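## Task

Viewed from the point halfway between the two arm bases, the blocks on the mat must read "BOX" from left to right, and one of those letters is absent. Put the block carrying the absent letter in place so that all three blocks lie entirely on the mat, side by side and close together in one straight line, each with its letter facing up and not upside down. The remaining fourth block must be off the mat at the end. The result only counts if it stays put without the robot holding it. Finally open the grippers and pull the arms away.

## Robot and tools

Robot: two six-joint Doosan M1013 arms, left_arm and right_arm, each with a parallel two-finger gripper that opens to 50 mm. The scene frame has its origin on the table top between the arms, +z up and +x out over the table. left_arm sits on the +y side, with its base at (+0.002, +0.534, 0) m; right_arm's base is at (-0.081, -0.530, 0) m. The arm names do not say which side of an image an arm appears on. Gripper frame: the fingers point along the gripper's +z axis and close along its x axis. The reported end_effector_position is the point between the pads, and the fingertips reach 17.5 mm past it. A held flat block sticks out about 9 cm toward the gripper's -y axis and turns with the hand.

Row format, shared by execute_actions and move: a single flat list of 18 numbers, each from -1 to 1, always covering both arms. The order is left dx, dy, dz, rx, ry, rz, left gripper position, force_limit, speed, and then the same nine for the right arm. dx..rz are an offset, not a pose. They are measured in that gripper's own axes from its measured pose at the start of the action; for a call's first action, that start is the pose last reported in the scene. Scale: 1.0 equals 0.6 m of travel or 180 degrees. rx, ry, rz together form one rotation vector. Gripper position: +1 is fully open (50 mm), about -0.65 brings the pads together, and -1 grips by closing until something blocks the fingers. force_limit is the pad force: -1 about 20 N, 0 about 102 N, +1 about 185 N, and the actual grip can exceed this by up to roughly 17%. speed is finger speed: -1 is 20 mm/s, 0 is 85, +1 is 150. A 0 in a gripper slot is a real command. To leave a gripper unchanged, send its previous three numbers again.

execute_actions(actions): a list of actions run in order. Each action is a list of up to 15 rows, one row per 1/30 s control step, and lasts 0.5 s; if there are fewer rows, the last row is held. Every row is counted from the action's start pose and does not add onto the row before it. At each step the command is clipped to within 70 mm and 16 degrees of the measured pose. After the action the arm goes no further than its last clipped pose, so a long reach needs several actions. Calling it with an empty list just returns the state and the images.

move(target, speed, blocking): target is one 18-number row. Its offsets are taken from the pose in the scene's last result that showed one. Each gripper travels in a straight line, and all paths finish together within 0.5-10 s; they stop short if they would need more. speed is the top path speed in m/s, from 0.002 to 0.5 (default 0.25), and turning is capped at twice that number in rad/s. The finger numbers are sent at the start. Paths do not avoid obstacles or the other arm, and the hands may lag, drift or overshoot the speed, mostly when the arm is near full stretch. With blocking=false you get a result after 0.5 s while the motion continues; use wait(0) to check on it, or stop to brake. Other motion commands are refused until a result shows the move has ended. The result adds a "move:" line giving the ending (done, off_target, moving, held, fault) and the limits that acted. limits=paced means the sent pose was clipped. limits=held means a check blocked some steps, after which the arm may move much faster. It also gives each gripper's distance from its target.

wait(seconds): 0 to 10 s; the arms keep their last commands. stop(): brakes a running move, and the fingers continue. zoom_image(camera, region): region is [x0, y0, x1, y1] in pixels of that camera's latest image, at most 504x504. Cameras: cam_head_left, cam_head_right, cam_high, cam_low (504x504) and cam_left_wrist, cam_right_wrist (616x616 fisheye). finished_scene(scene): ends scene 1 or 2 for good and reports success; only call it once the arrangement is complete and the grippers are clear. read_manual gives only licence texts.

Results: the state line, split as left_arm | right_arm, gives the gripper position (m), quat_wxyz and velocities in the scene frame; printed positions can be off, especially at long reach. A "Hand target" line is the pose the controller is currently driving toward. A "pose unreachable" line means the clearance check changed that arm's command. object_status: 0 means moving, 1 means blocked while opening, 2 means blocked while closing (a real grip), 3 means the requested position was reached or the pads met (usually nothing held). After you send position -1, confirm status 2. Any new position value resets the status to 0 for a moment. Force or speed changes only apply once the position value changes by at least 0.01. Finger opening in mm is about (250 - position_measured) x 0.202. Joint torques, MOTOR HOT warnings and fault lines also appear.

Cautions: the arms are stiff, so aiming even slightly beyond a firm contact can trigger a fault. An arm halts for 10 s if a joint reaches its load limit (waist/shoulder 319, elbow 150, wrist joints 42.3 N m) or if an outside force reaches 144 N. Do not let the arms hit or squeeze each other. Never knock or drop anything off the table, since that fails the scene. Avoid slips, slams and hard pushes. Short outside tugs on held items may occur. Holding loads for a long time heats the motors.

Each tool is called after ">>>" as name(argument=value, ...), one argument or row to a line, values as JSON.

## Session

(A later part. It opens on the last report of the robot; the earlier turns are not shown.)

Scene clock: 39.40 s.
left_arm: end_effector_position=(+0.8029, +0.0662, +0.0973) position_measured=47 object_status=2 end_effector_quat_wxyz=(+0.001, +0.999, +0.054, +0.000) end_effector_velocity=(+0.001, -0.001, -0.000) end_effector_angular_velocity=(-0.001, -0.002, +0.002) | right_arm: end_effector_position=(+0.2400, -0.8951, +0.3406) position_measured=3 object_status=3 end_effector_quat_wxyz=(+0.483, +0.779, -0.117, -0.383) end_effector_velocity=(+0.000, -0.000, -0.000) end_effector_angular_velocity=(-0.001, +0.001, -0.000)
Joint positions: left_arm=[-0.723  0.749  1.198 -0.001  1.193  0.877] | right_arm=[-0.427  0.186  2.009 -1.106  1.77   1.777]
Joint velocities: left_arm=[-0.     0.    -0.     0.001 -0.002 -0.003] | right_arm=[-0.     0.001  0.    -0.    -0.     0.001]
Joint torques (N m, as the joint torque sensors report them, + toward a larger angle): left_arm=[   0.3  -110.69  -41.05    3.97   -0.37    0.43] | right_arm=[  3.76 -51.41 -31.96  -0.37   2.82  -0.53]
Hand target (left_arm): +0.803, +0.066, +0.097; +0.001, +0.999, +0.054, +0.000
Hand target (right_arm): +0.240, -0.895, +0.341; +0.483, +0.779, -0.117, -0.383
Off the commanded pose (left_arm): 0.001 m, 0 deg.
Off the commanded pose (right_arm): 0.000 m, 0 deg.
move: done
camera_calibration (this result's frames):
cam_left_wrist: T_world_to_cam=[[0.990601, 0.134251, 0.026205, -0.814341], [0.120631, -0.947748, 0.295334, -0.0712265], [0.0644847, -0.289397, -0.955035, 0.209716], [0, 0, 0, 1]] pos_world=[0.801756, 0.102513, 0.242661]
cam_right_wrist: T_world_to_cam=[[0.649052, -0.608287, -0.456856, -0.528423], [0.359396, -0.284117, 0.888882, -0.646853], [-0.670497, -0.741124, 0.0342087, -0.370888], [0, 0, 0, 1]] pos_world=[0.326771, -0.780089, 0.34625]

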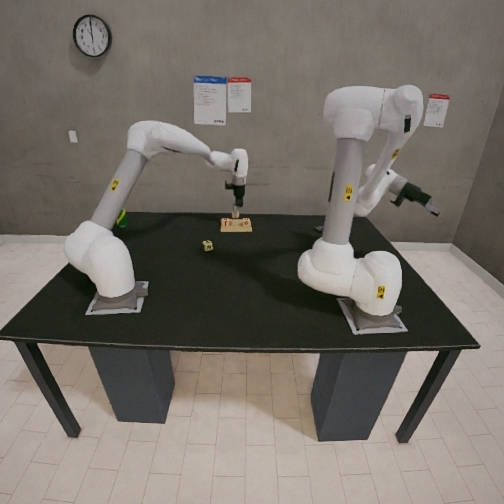

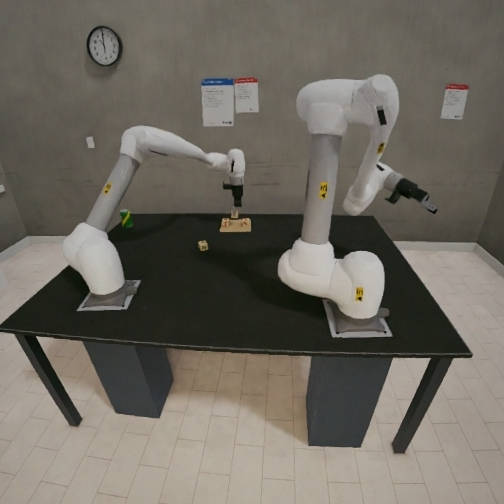

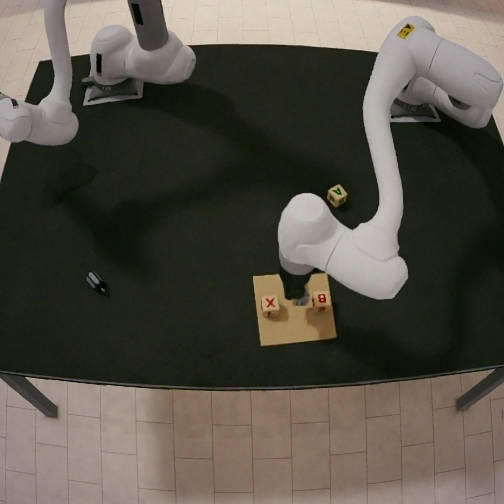

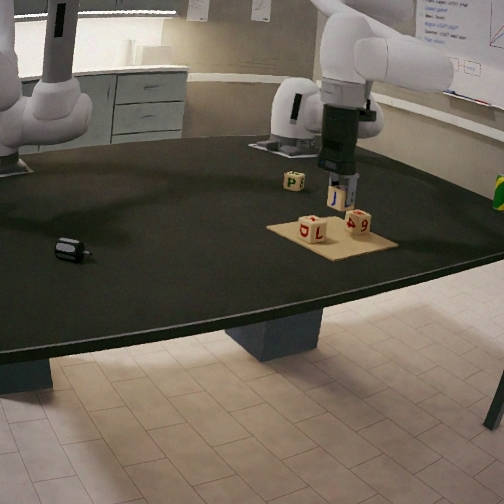

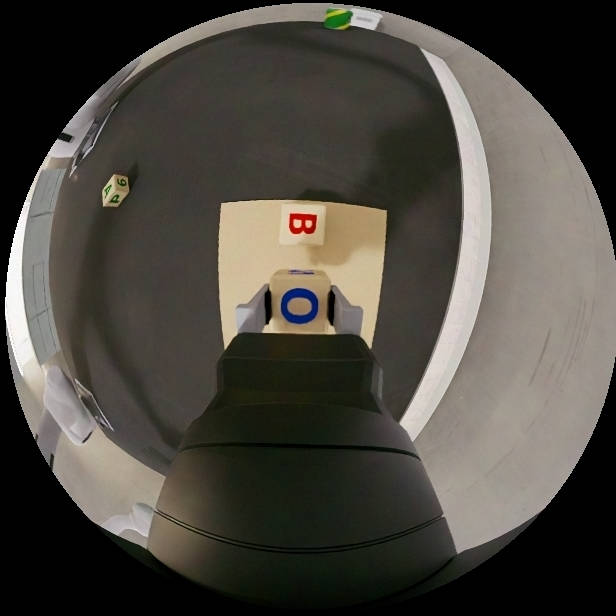

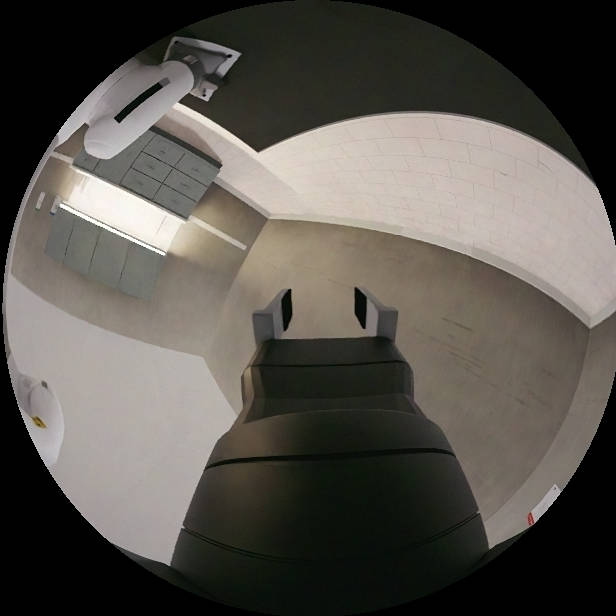

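>>> move(
  target=[-0.001,0.01,0.095,0,0,0.005,-1,-0.5,-0.5,0,0,0,0,0,0,1,0,0],
  speed=0.06,
)

>>> zoom_image(
  camera="cam_low",
  region=[270, 180, 400, 265],
)

>>> zoom_image(
  camera="cam_head_left",
  region=[210, 200, 265, 240],
)

Scene clock: 44.00 s.
left_arm: end_effector_position=(+0.8030, +0.0602, +0.0403) position_measured=47 object_status=2 end_effector_quat_wxyz=(+0.001, +0.999, +0.046, +0.000) end_effector_velocity=(-0.000, +0.001, -0.001) end_effector_angular_velocity=(+0.001, +0.001, -0.001) | right_arm: end_effector_position=(+0.2400, -0.8951, +0.3406) position_measured=3 object_status=3 end_effector_quat_wxyz=(+0.483, +0.779, -0.117, -0.383) end_effector_velocity=(-0.000, +0.000, +0.000) end_effector_angular_velocity=(+0.000, -0.001, +0.000)
Joint positions: left_arm=[-0.728  0.793  1.228 -0.001  1.119  0.887] | right_arm=[-0.427  0.186  2.009 -1.106  1.77   1.777]
Joint velocities: left_arm=[ 0.     0.001  0.002 -0.    -0.     0.002] | right_arm=[ 0.    -0.001 -0.     0.    -0.    -0.001]
Joint torques (N m, as the joint torque sensors report them, + toward a larger angle): left_arm=[  -0.28 -114.59  -39.88    3.94   -0.35    0.43] | right_arm=[  2.71 -50.46 -31.85  -0.36   2.79  -0.6 ]
Hand target (left_arm): +0.803, +0.060, +0.040; +0.001, +0.999, +0.046, +0.000
Hand target (right_arm): +0.240, -0.895, +0.341; +0.483, +0.779, -0.117, -0.383
Off the commanded pose (left_arm): 0.000 m, 0 deg.
Off the commanded pose (right_arm): 0.000 m, 0 deg.
move: done
camera_calibration (this result's frames):
cam_left_wrist: T_world_to_cam=[[0.992574, 0.118769, 0.0262784, -0.812773], [0.1058, -0.94953, 0.295295, -0.0480785], [0.0600238, -0.290322, -0.955045, 0.157238], [0, 0, 0, 1]] pos_world=[0.802386, 0.0965295, 0.185725]
cam_right_wrist: T_world_to_cam=[[0.649053, -0.608287, -0.456856, -0.528423], [0.359396, -0.284117, 0.888882, -0.646853], [-0.670496, -0.741124, 0.0342086, -0.370888], [0, 0, 0, 1]] pos_world=[0.326771, -0.780089, 0.34625]

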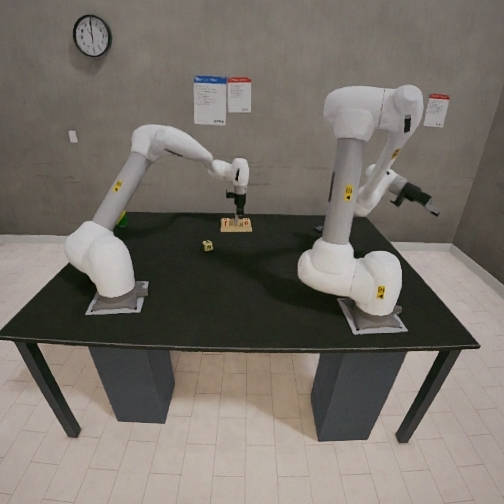

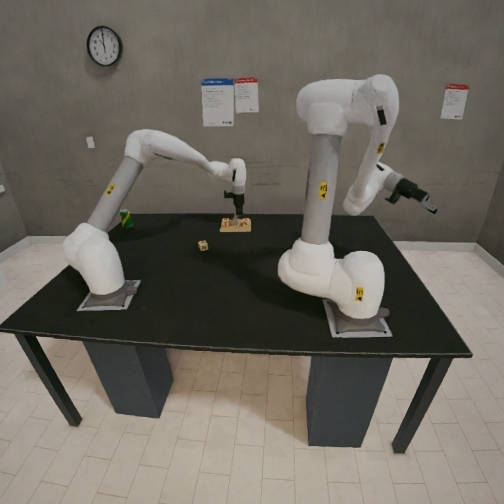

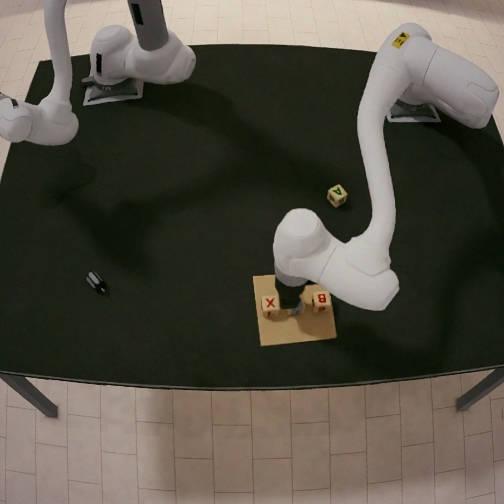

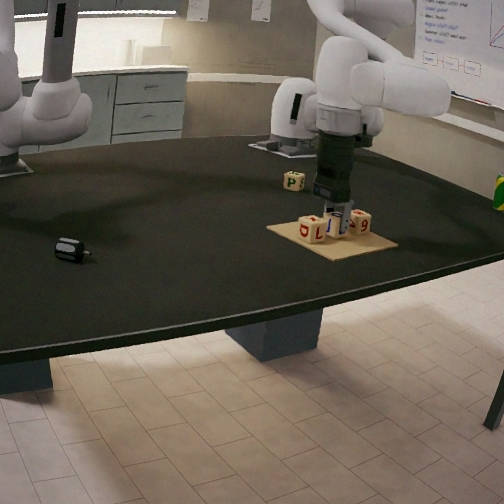

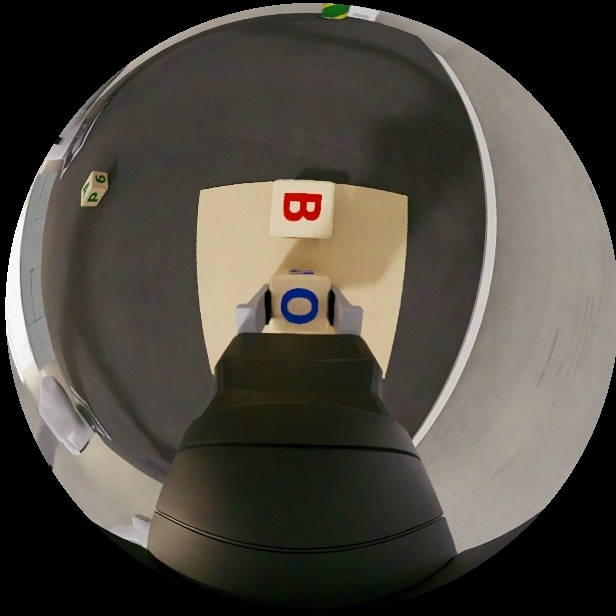

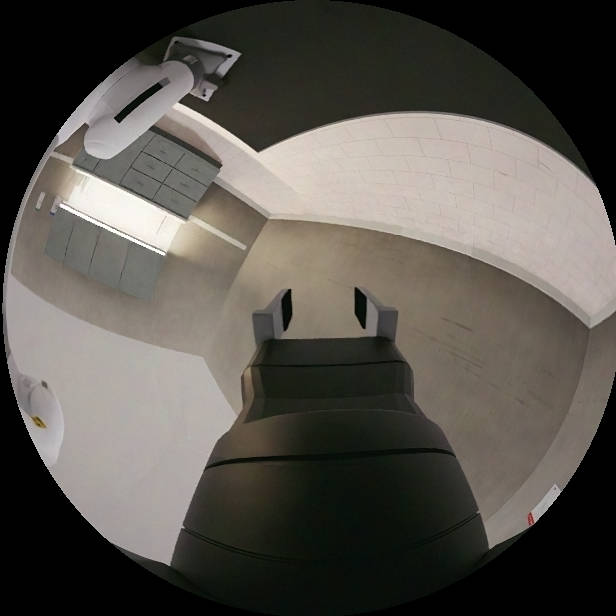

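Region (270, 180, 400, 265) of cam_low's 504x504 image, scaled by 3.877, with more detail than that image has; it fills the top 330 rows of this view, and the rest is white.

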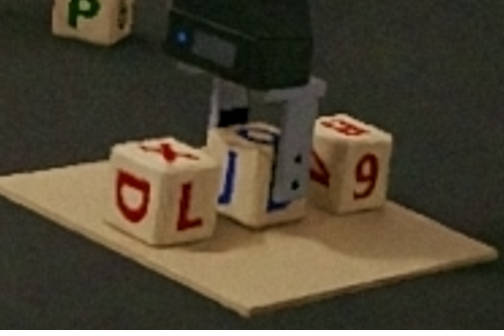

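Region (210, 200, 265, 240) of cam_head_left's 504x504 image, scaled by 9.164, with more detail than that image has; it fills the top 367 rows of this view, and the rest is white.

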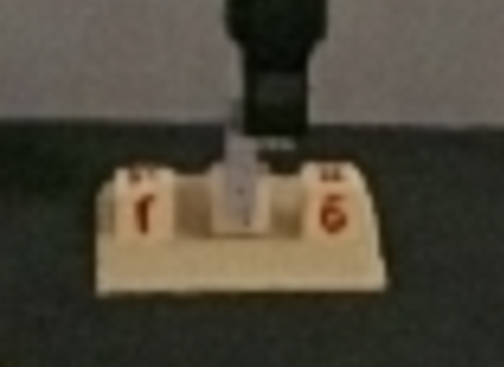

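Nearly touching; release.

>>> move(
  target=[0,0,0.002,0,0,0,-1,-0.5,-0.5,0,0,0,0,0,0,1,0,0],
  speed=0.01,
)

>>> move(
  target=[0,0,0,0,0,0,1,-0.5,-0.5,0,0,0,0,0,0,1,0,0],
)

>>> move(
  target=[0,0,-0.33,0,0,0,1,-0.5,-0.5,0,0,0,0,0,0,1,0,0],
  speed=0.2,
)

Scene clock: 48.27 s.
left_arm: end_effector_position=(+0.8030, +0.0602, +0.0391) position_measured=47 object_status=2 end_effector_quat_wxyz=(+0.001, +0.999, +0.046, +0.000) end_effector_velocity=(-0.001, +0.000, -0.001) end_effector_angular_velocity=(+0.001, +0.002, -0.001) | right_arm: end_effector_position=(+0.2400, -0.8951, +0.3406) position_measured=3 object_status=3 end_effector_quat_wxyz=(+0.483, +0.779, -0.117, -0.383) end_effector_velocity=(+0.000, -0.000, +0.001) end_effector_angular_velocity=(-0.001, -0.000, +0.002)
Joint positions: left_arm=[-0.728  0.794  1.229 -0.001  1.117  0.887] | right_arm=[-0.427  0.186  2.009 -1.106  1.77   1.777]
Joint velocities: left_arm=[-0.     0.     0.001  0.     0.001  0.001] | right_arm=[ 0.    -0.001 -0.001 -0.002 -0.    -0.001]
Joint torques (N m, as the joint torque sensors report them, + toward a larger angle): left_arm=[  -0.72 -114.07  -40.05    3.9    -0.41    0.55] | right_arm=[  3.06 -50.98 -31.94  -0.35   2.79  -0.68]
Hand target (left_arm): +0.803, +0.060, +0.039; +0.001, +0.999, +0.046, +0.000
Hand target (right_arm): +0.240, -0.895, +0.341; +0.483, +0.779, -0.117, -0.383
Off the commanded pose (left_arm): 0.000 m, 0 deg.
Off the commanded pose (right_arm): 0.000 m, 0 deg.
move: done
camera_calibration (this result's frames):
cam_left_wrist: T_world_to_cam=[[0.992575, 0.118763, 0.0262671, -0.812734], [0.105797, -0.949526, 0.295308, -0.0477338], [0.0600129, -0.290336, -0.955041, 0.156104], [0, 0, 0, 1]] pos_world=[0.802381, 0.0965205, 0.18453]
cam_right_wrist: T_world_to_cam=[[0.649052, -0.608287, -0.456857, -0.528423], [0.359396, -0.284117, 0.888882, -0.646853], [-0.670496, -0.741124, 0.0342087, -0.370889], [0, 0, 0, 1]] pos_world=[0.326771, -0.780089, 0.34625]

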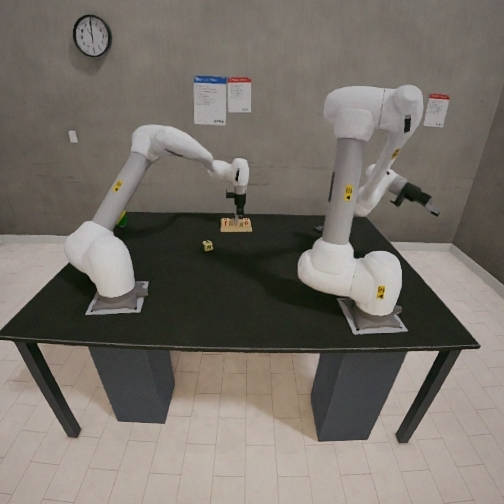

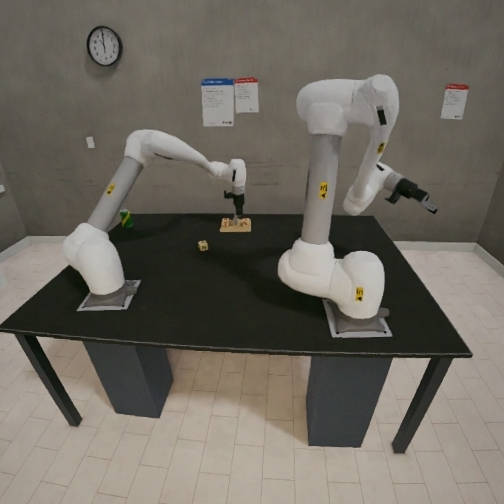

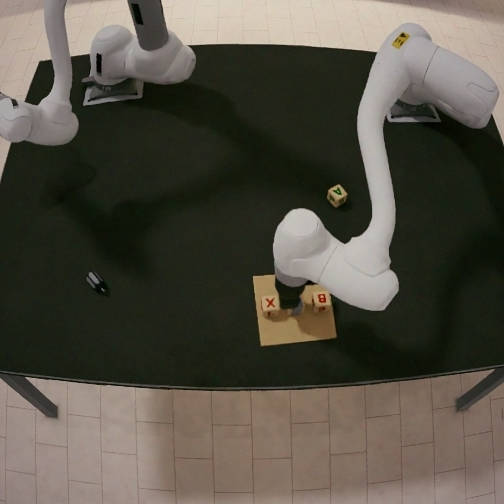

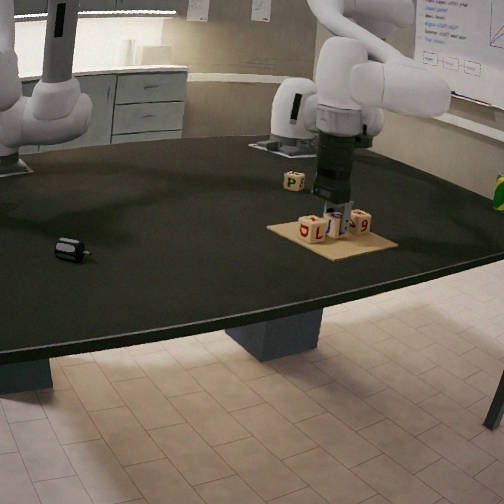

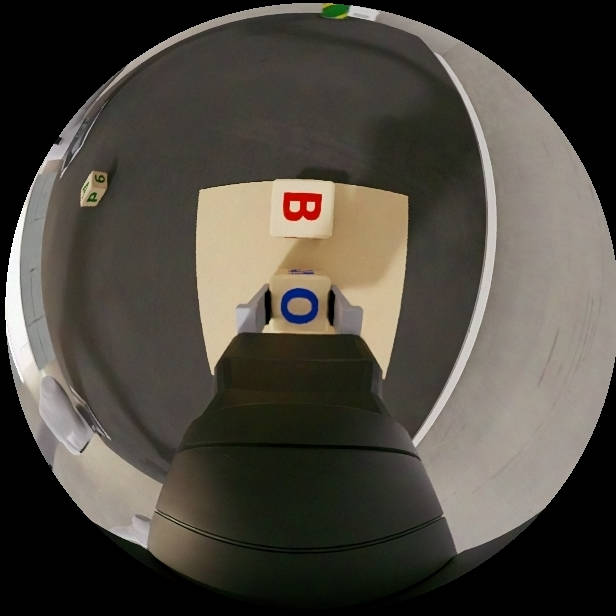

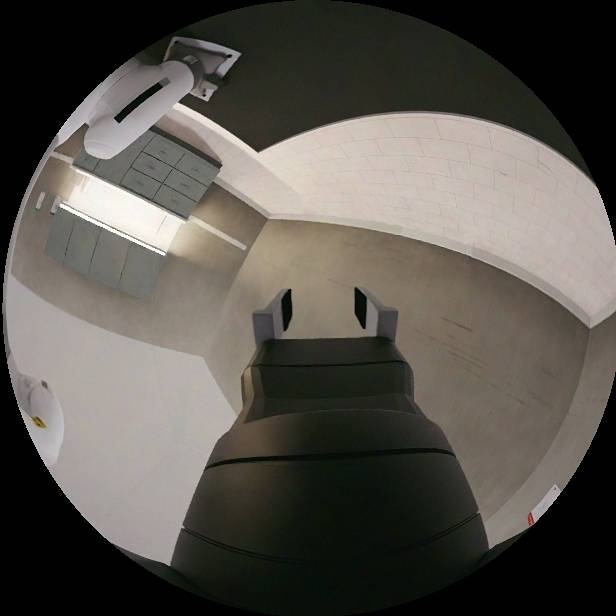

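Scene clock: 48.77 s.
left_arm: end_effector_position=(+0.8030, +0.0602, +0.0391) position_measured=3 object_status=3 end_effector_quat_wxyz=(+0.001, +0.999, +0.046, +0.000) end_effector_velocity=(-0.000, -0.000, -0.000) end_effector_angular_velocity=(+0.000, +0.000, -0.000) | right_arm: end_effector_position=(+0.2400, -0.8951, +0.3406) position_measured=3 object_status=3 end_effector_quat_wxyz=(+0.483, +0.779, -0.117, -0.383) end_effector_velocity=(-0.000, +0.000, -0.000) end_effector_angular_velocity=(+0.001, +0.001, -0.001)
Joint positions: left_arm=[-0.728  0.794  1.229 -0.001  1.117  0.887] | right_arm=[-0.427  0.186  2.009 -1.106  1.77   1.777]
Joint velocities: left_arm=[-0.     0.    -0.     0.     0.001  0.   ] | right_arm=[-0.    -0.     0.     0.001  0.    -0.001]
Joint torques (N m, as the joint torque sensors report them, + toward a larger angle): left_arm=[   0.29 -113.85  -39.65    3.84   -0.33    0.44] | right_arm=[  3.62 -51.31 -32.03  -0.43   2.85  -0.6 ]
Hand target (left_arm): +0.803, +0.060, +0.039; +0.001, +0.999, +0.046, +0.000
Hand target (right_arm): +0.240, -0.895, +0.341; +0.483, +0.779, -0.117, -0.383
Off the commanded pose (left_arm): 0.000 m, 0 deg.
Off the commanded pose (right_arm): 0.000 m, 0 deg.
move: done
camera_calibration (this result's frames):
cam_left_wrist: T_world_to_cam=[[0.992575, 0.118763, 0.0262689, -0.812734], [0.105796, -0.949526, 0.29531, -0.0477336], [0.0600148, -0.290338, -0.95504, 0.156101], [0, 0, 0, 1]] pos_world=[0.802382, 0.0965203, 0.184528]
cam_right_wrist: T_world_to_cam=[[0.649053, -0.608287, -0.456856, -0.528423], [0.359396, -0.284117, 0.888883, -0.646853], [-0.670496, -0.741124, 0.0342086, -0.370889], [0, 0, 0, 1]] pos_world=[0.326771, -0.780089, 0.34625]

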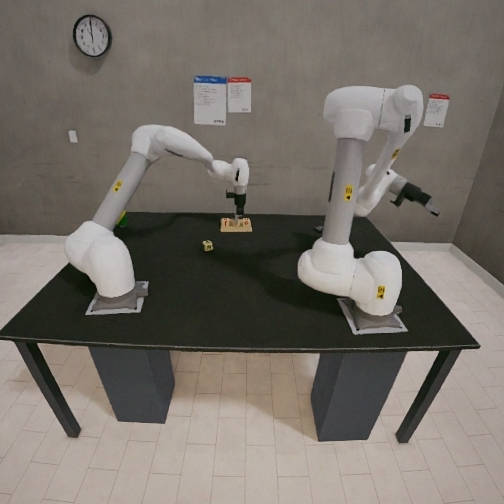

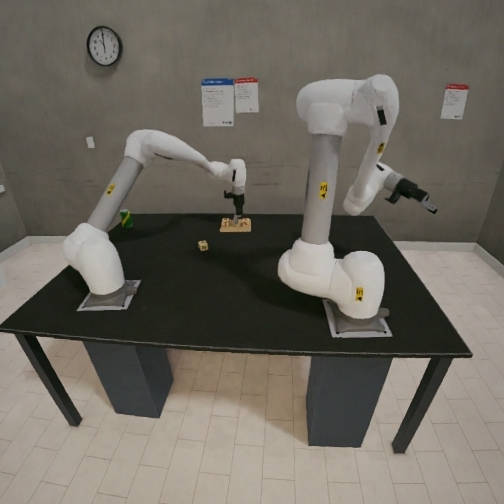

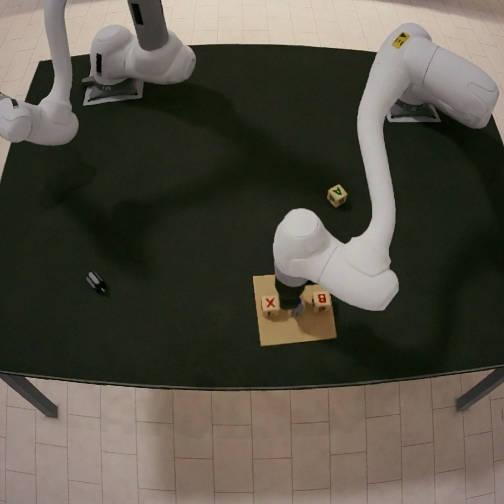

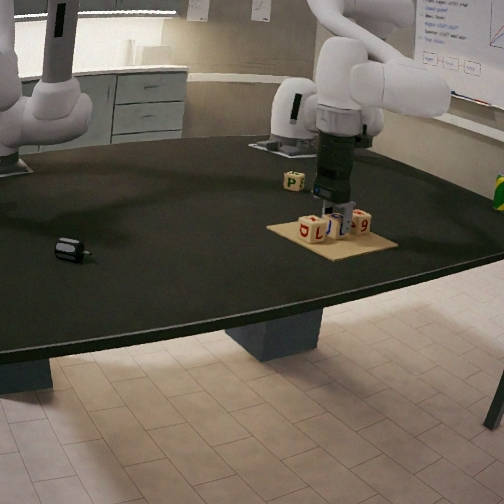

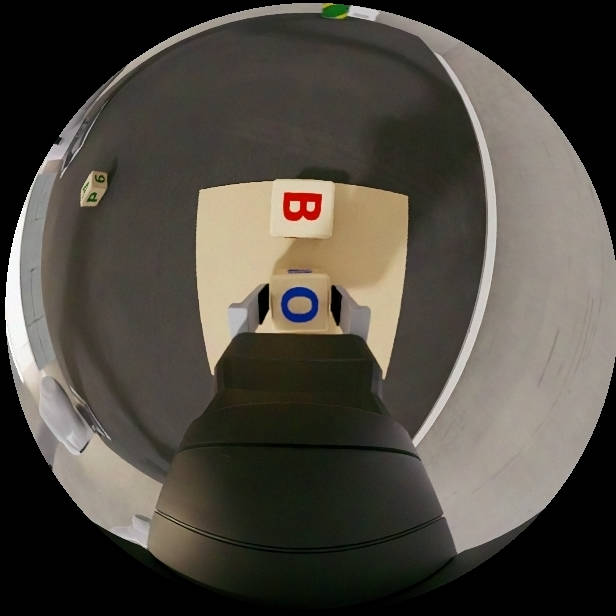

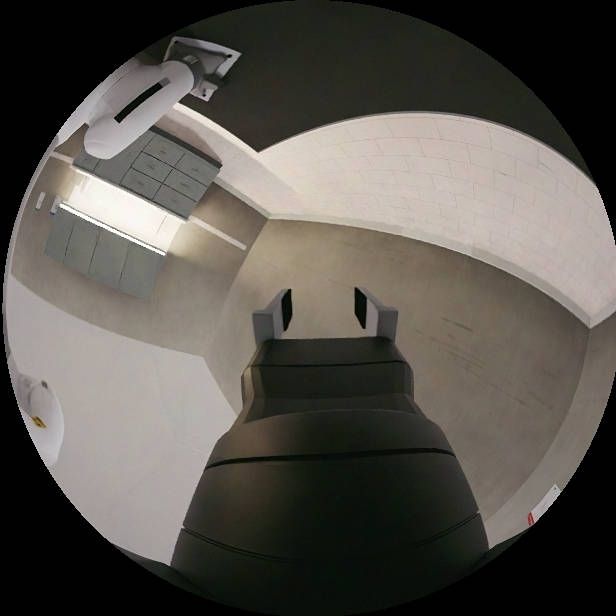

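Scene clock: 50.17 s.
left_arm: end_effector_position=(+0.8029, +0.0601, +0.2370) position_measured=3 object_status=3 end_effector_quat_wxyz=(+0.001, +0.999, +0.046, +0.000) end_effector_velocity=(-0.000, -0.000, +0.002) end_effector_angular_velocity=(+0.000, -0.000, +0.001) | right_arm: end_effector_position=(+0.2400, -0.8951, +0.3406) position_measured=3 object_status=3 end_effector_quat_wxyz=(+0.483, +0.779, -0.117, -0.383) end_effector_velocity=(+0.000, -0.000, +0.001) end_effector_angular_velocity=(-0.001, -0.001, +0.001)
Joint positions: left_arm=[-0.728  0.687  1.047 -0.001  1.406  0.887] | right_arm=[-0.427  0.186  2.009 -1.106  1.77   1.777]
Joint velocities: left_arm=[-0.001 -0.001 -0.003  0.     0.003 -0.002] | right_arm=[-0.    -0.001 -0.    -0.001 -0.     0.   ]
Joint torques (N m, as the joint torque sensors report them, + toward a larger angle): left_arm=[  -0.73 -107.6   -43.26    4.18   -0.55    0.44] | right_arm=[  4.16 -50.84 -32.02  -0.4    2.91  -0.62]
Hand target (left_arm): +0.803, +0.060, +0.237; +0.001, +0.999, +0.046, +0.000
Hand target (right_arm): +0.240, -0.895, +0.341; +0.483, +0.779, -0.117, -0.383
Off the commanded pose (left_arm): 0.000 m, 0 deg.
Off the commanded pose (right_arm): 0.000 m, 0 deg.
move: done
camera_calibration (this result's frames):
cam_left_wrist: T_world_to_cam=[[0.992622, 0.118395, 0.02615, -0.817814], [0.105476, -0.949546, 0.295359, -0.106011], [0.0597996, -0.290421, -0.955029, 0.345245], [0, 0, 0, 1]] pos_world=[0.802316, 0.0964296, 0.382416]
cam_right_wrist: T_world_to_cam=[[0.649053, -0.608287, -0.456856, -0.528423], [0.359396, -0.284117, 0.888882, -0.646853], [-0.670496, -0.741124, 0.0342087, -0.370889], [0, 0, 0, 1]] pos_world=[0.326771, -0.780089, 0.346251]

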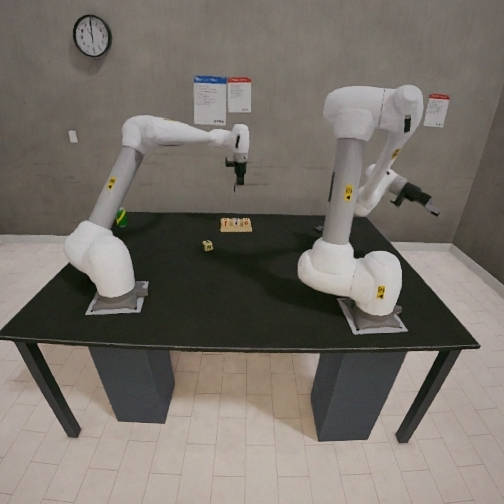

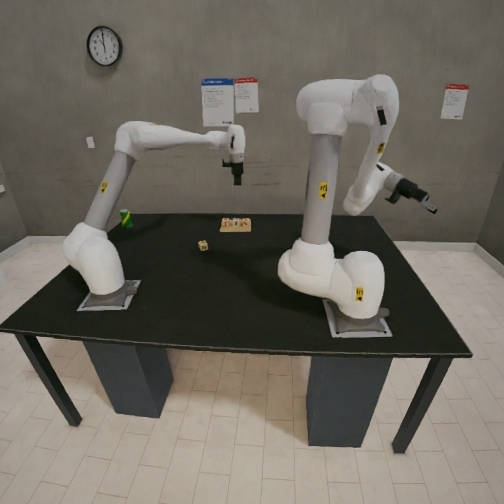

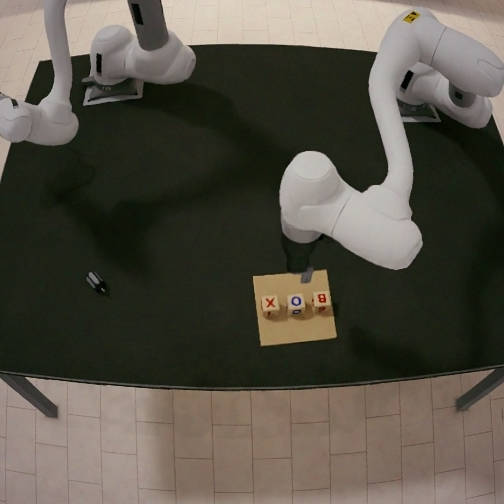

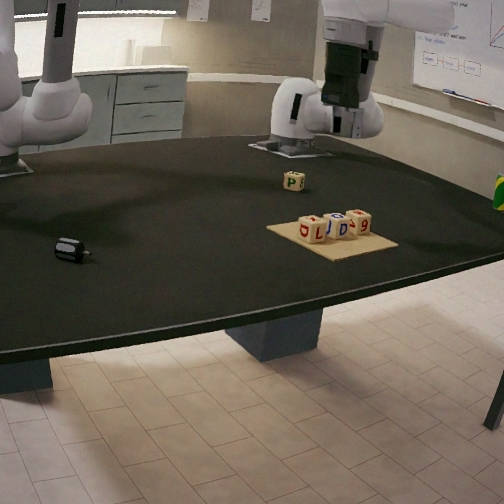

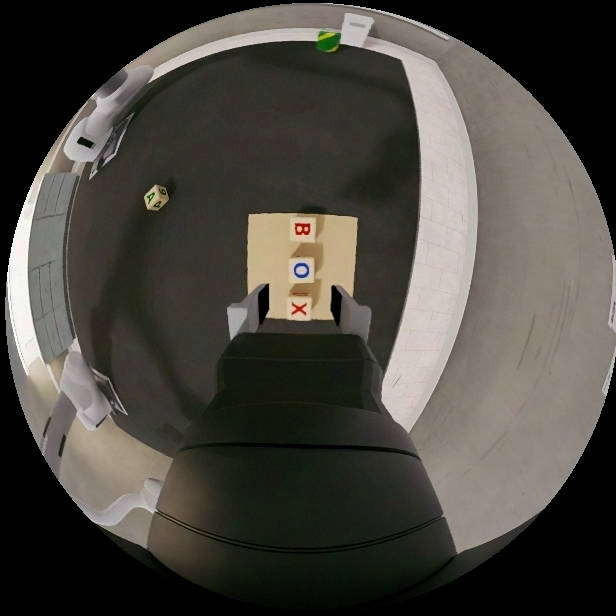

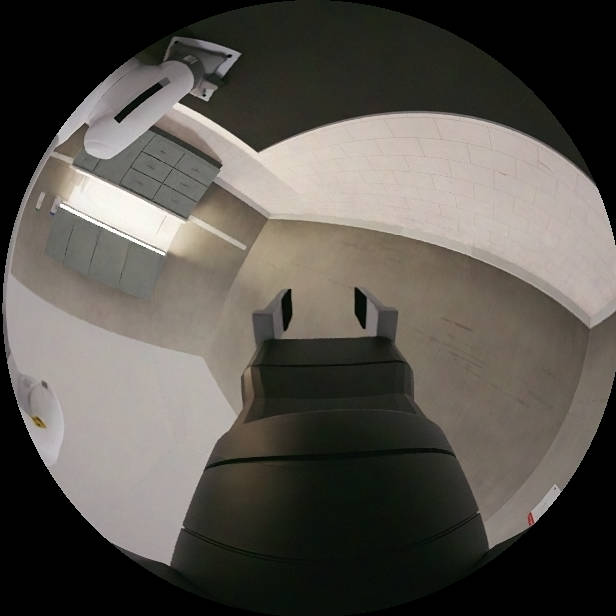

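>>> finished_scene(
  scene=2,
)

The scene is finished: the task was done.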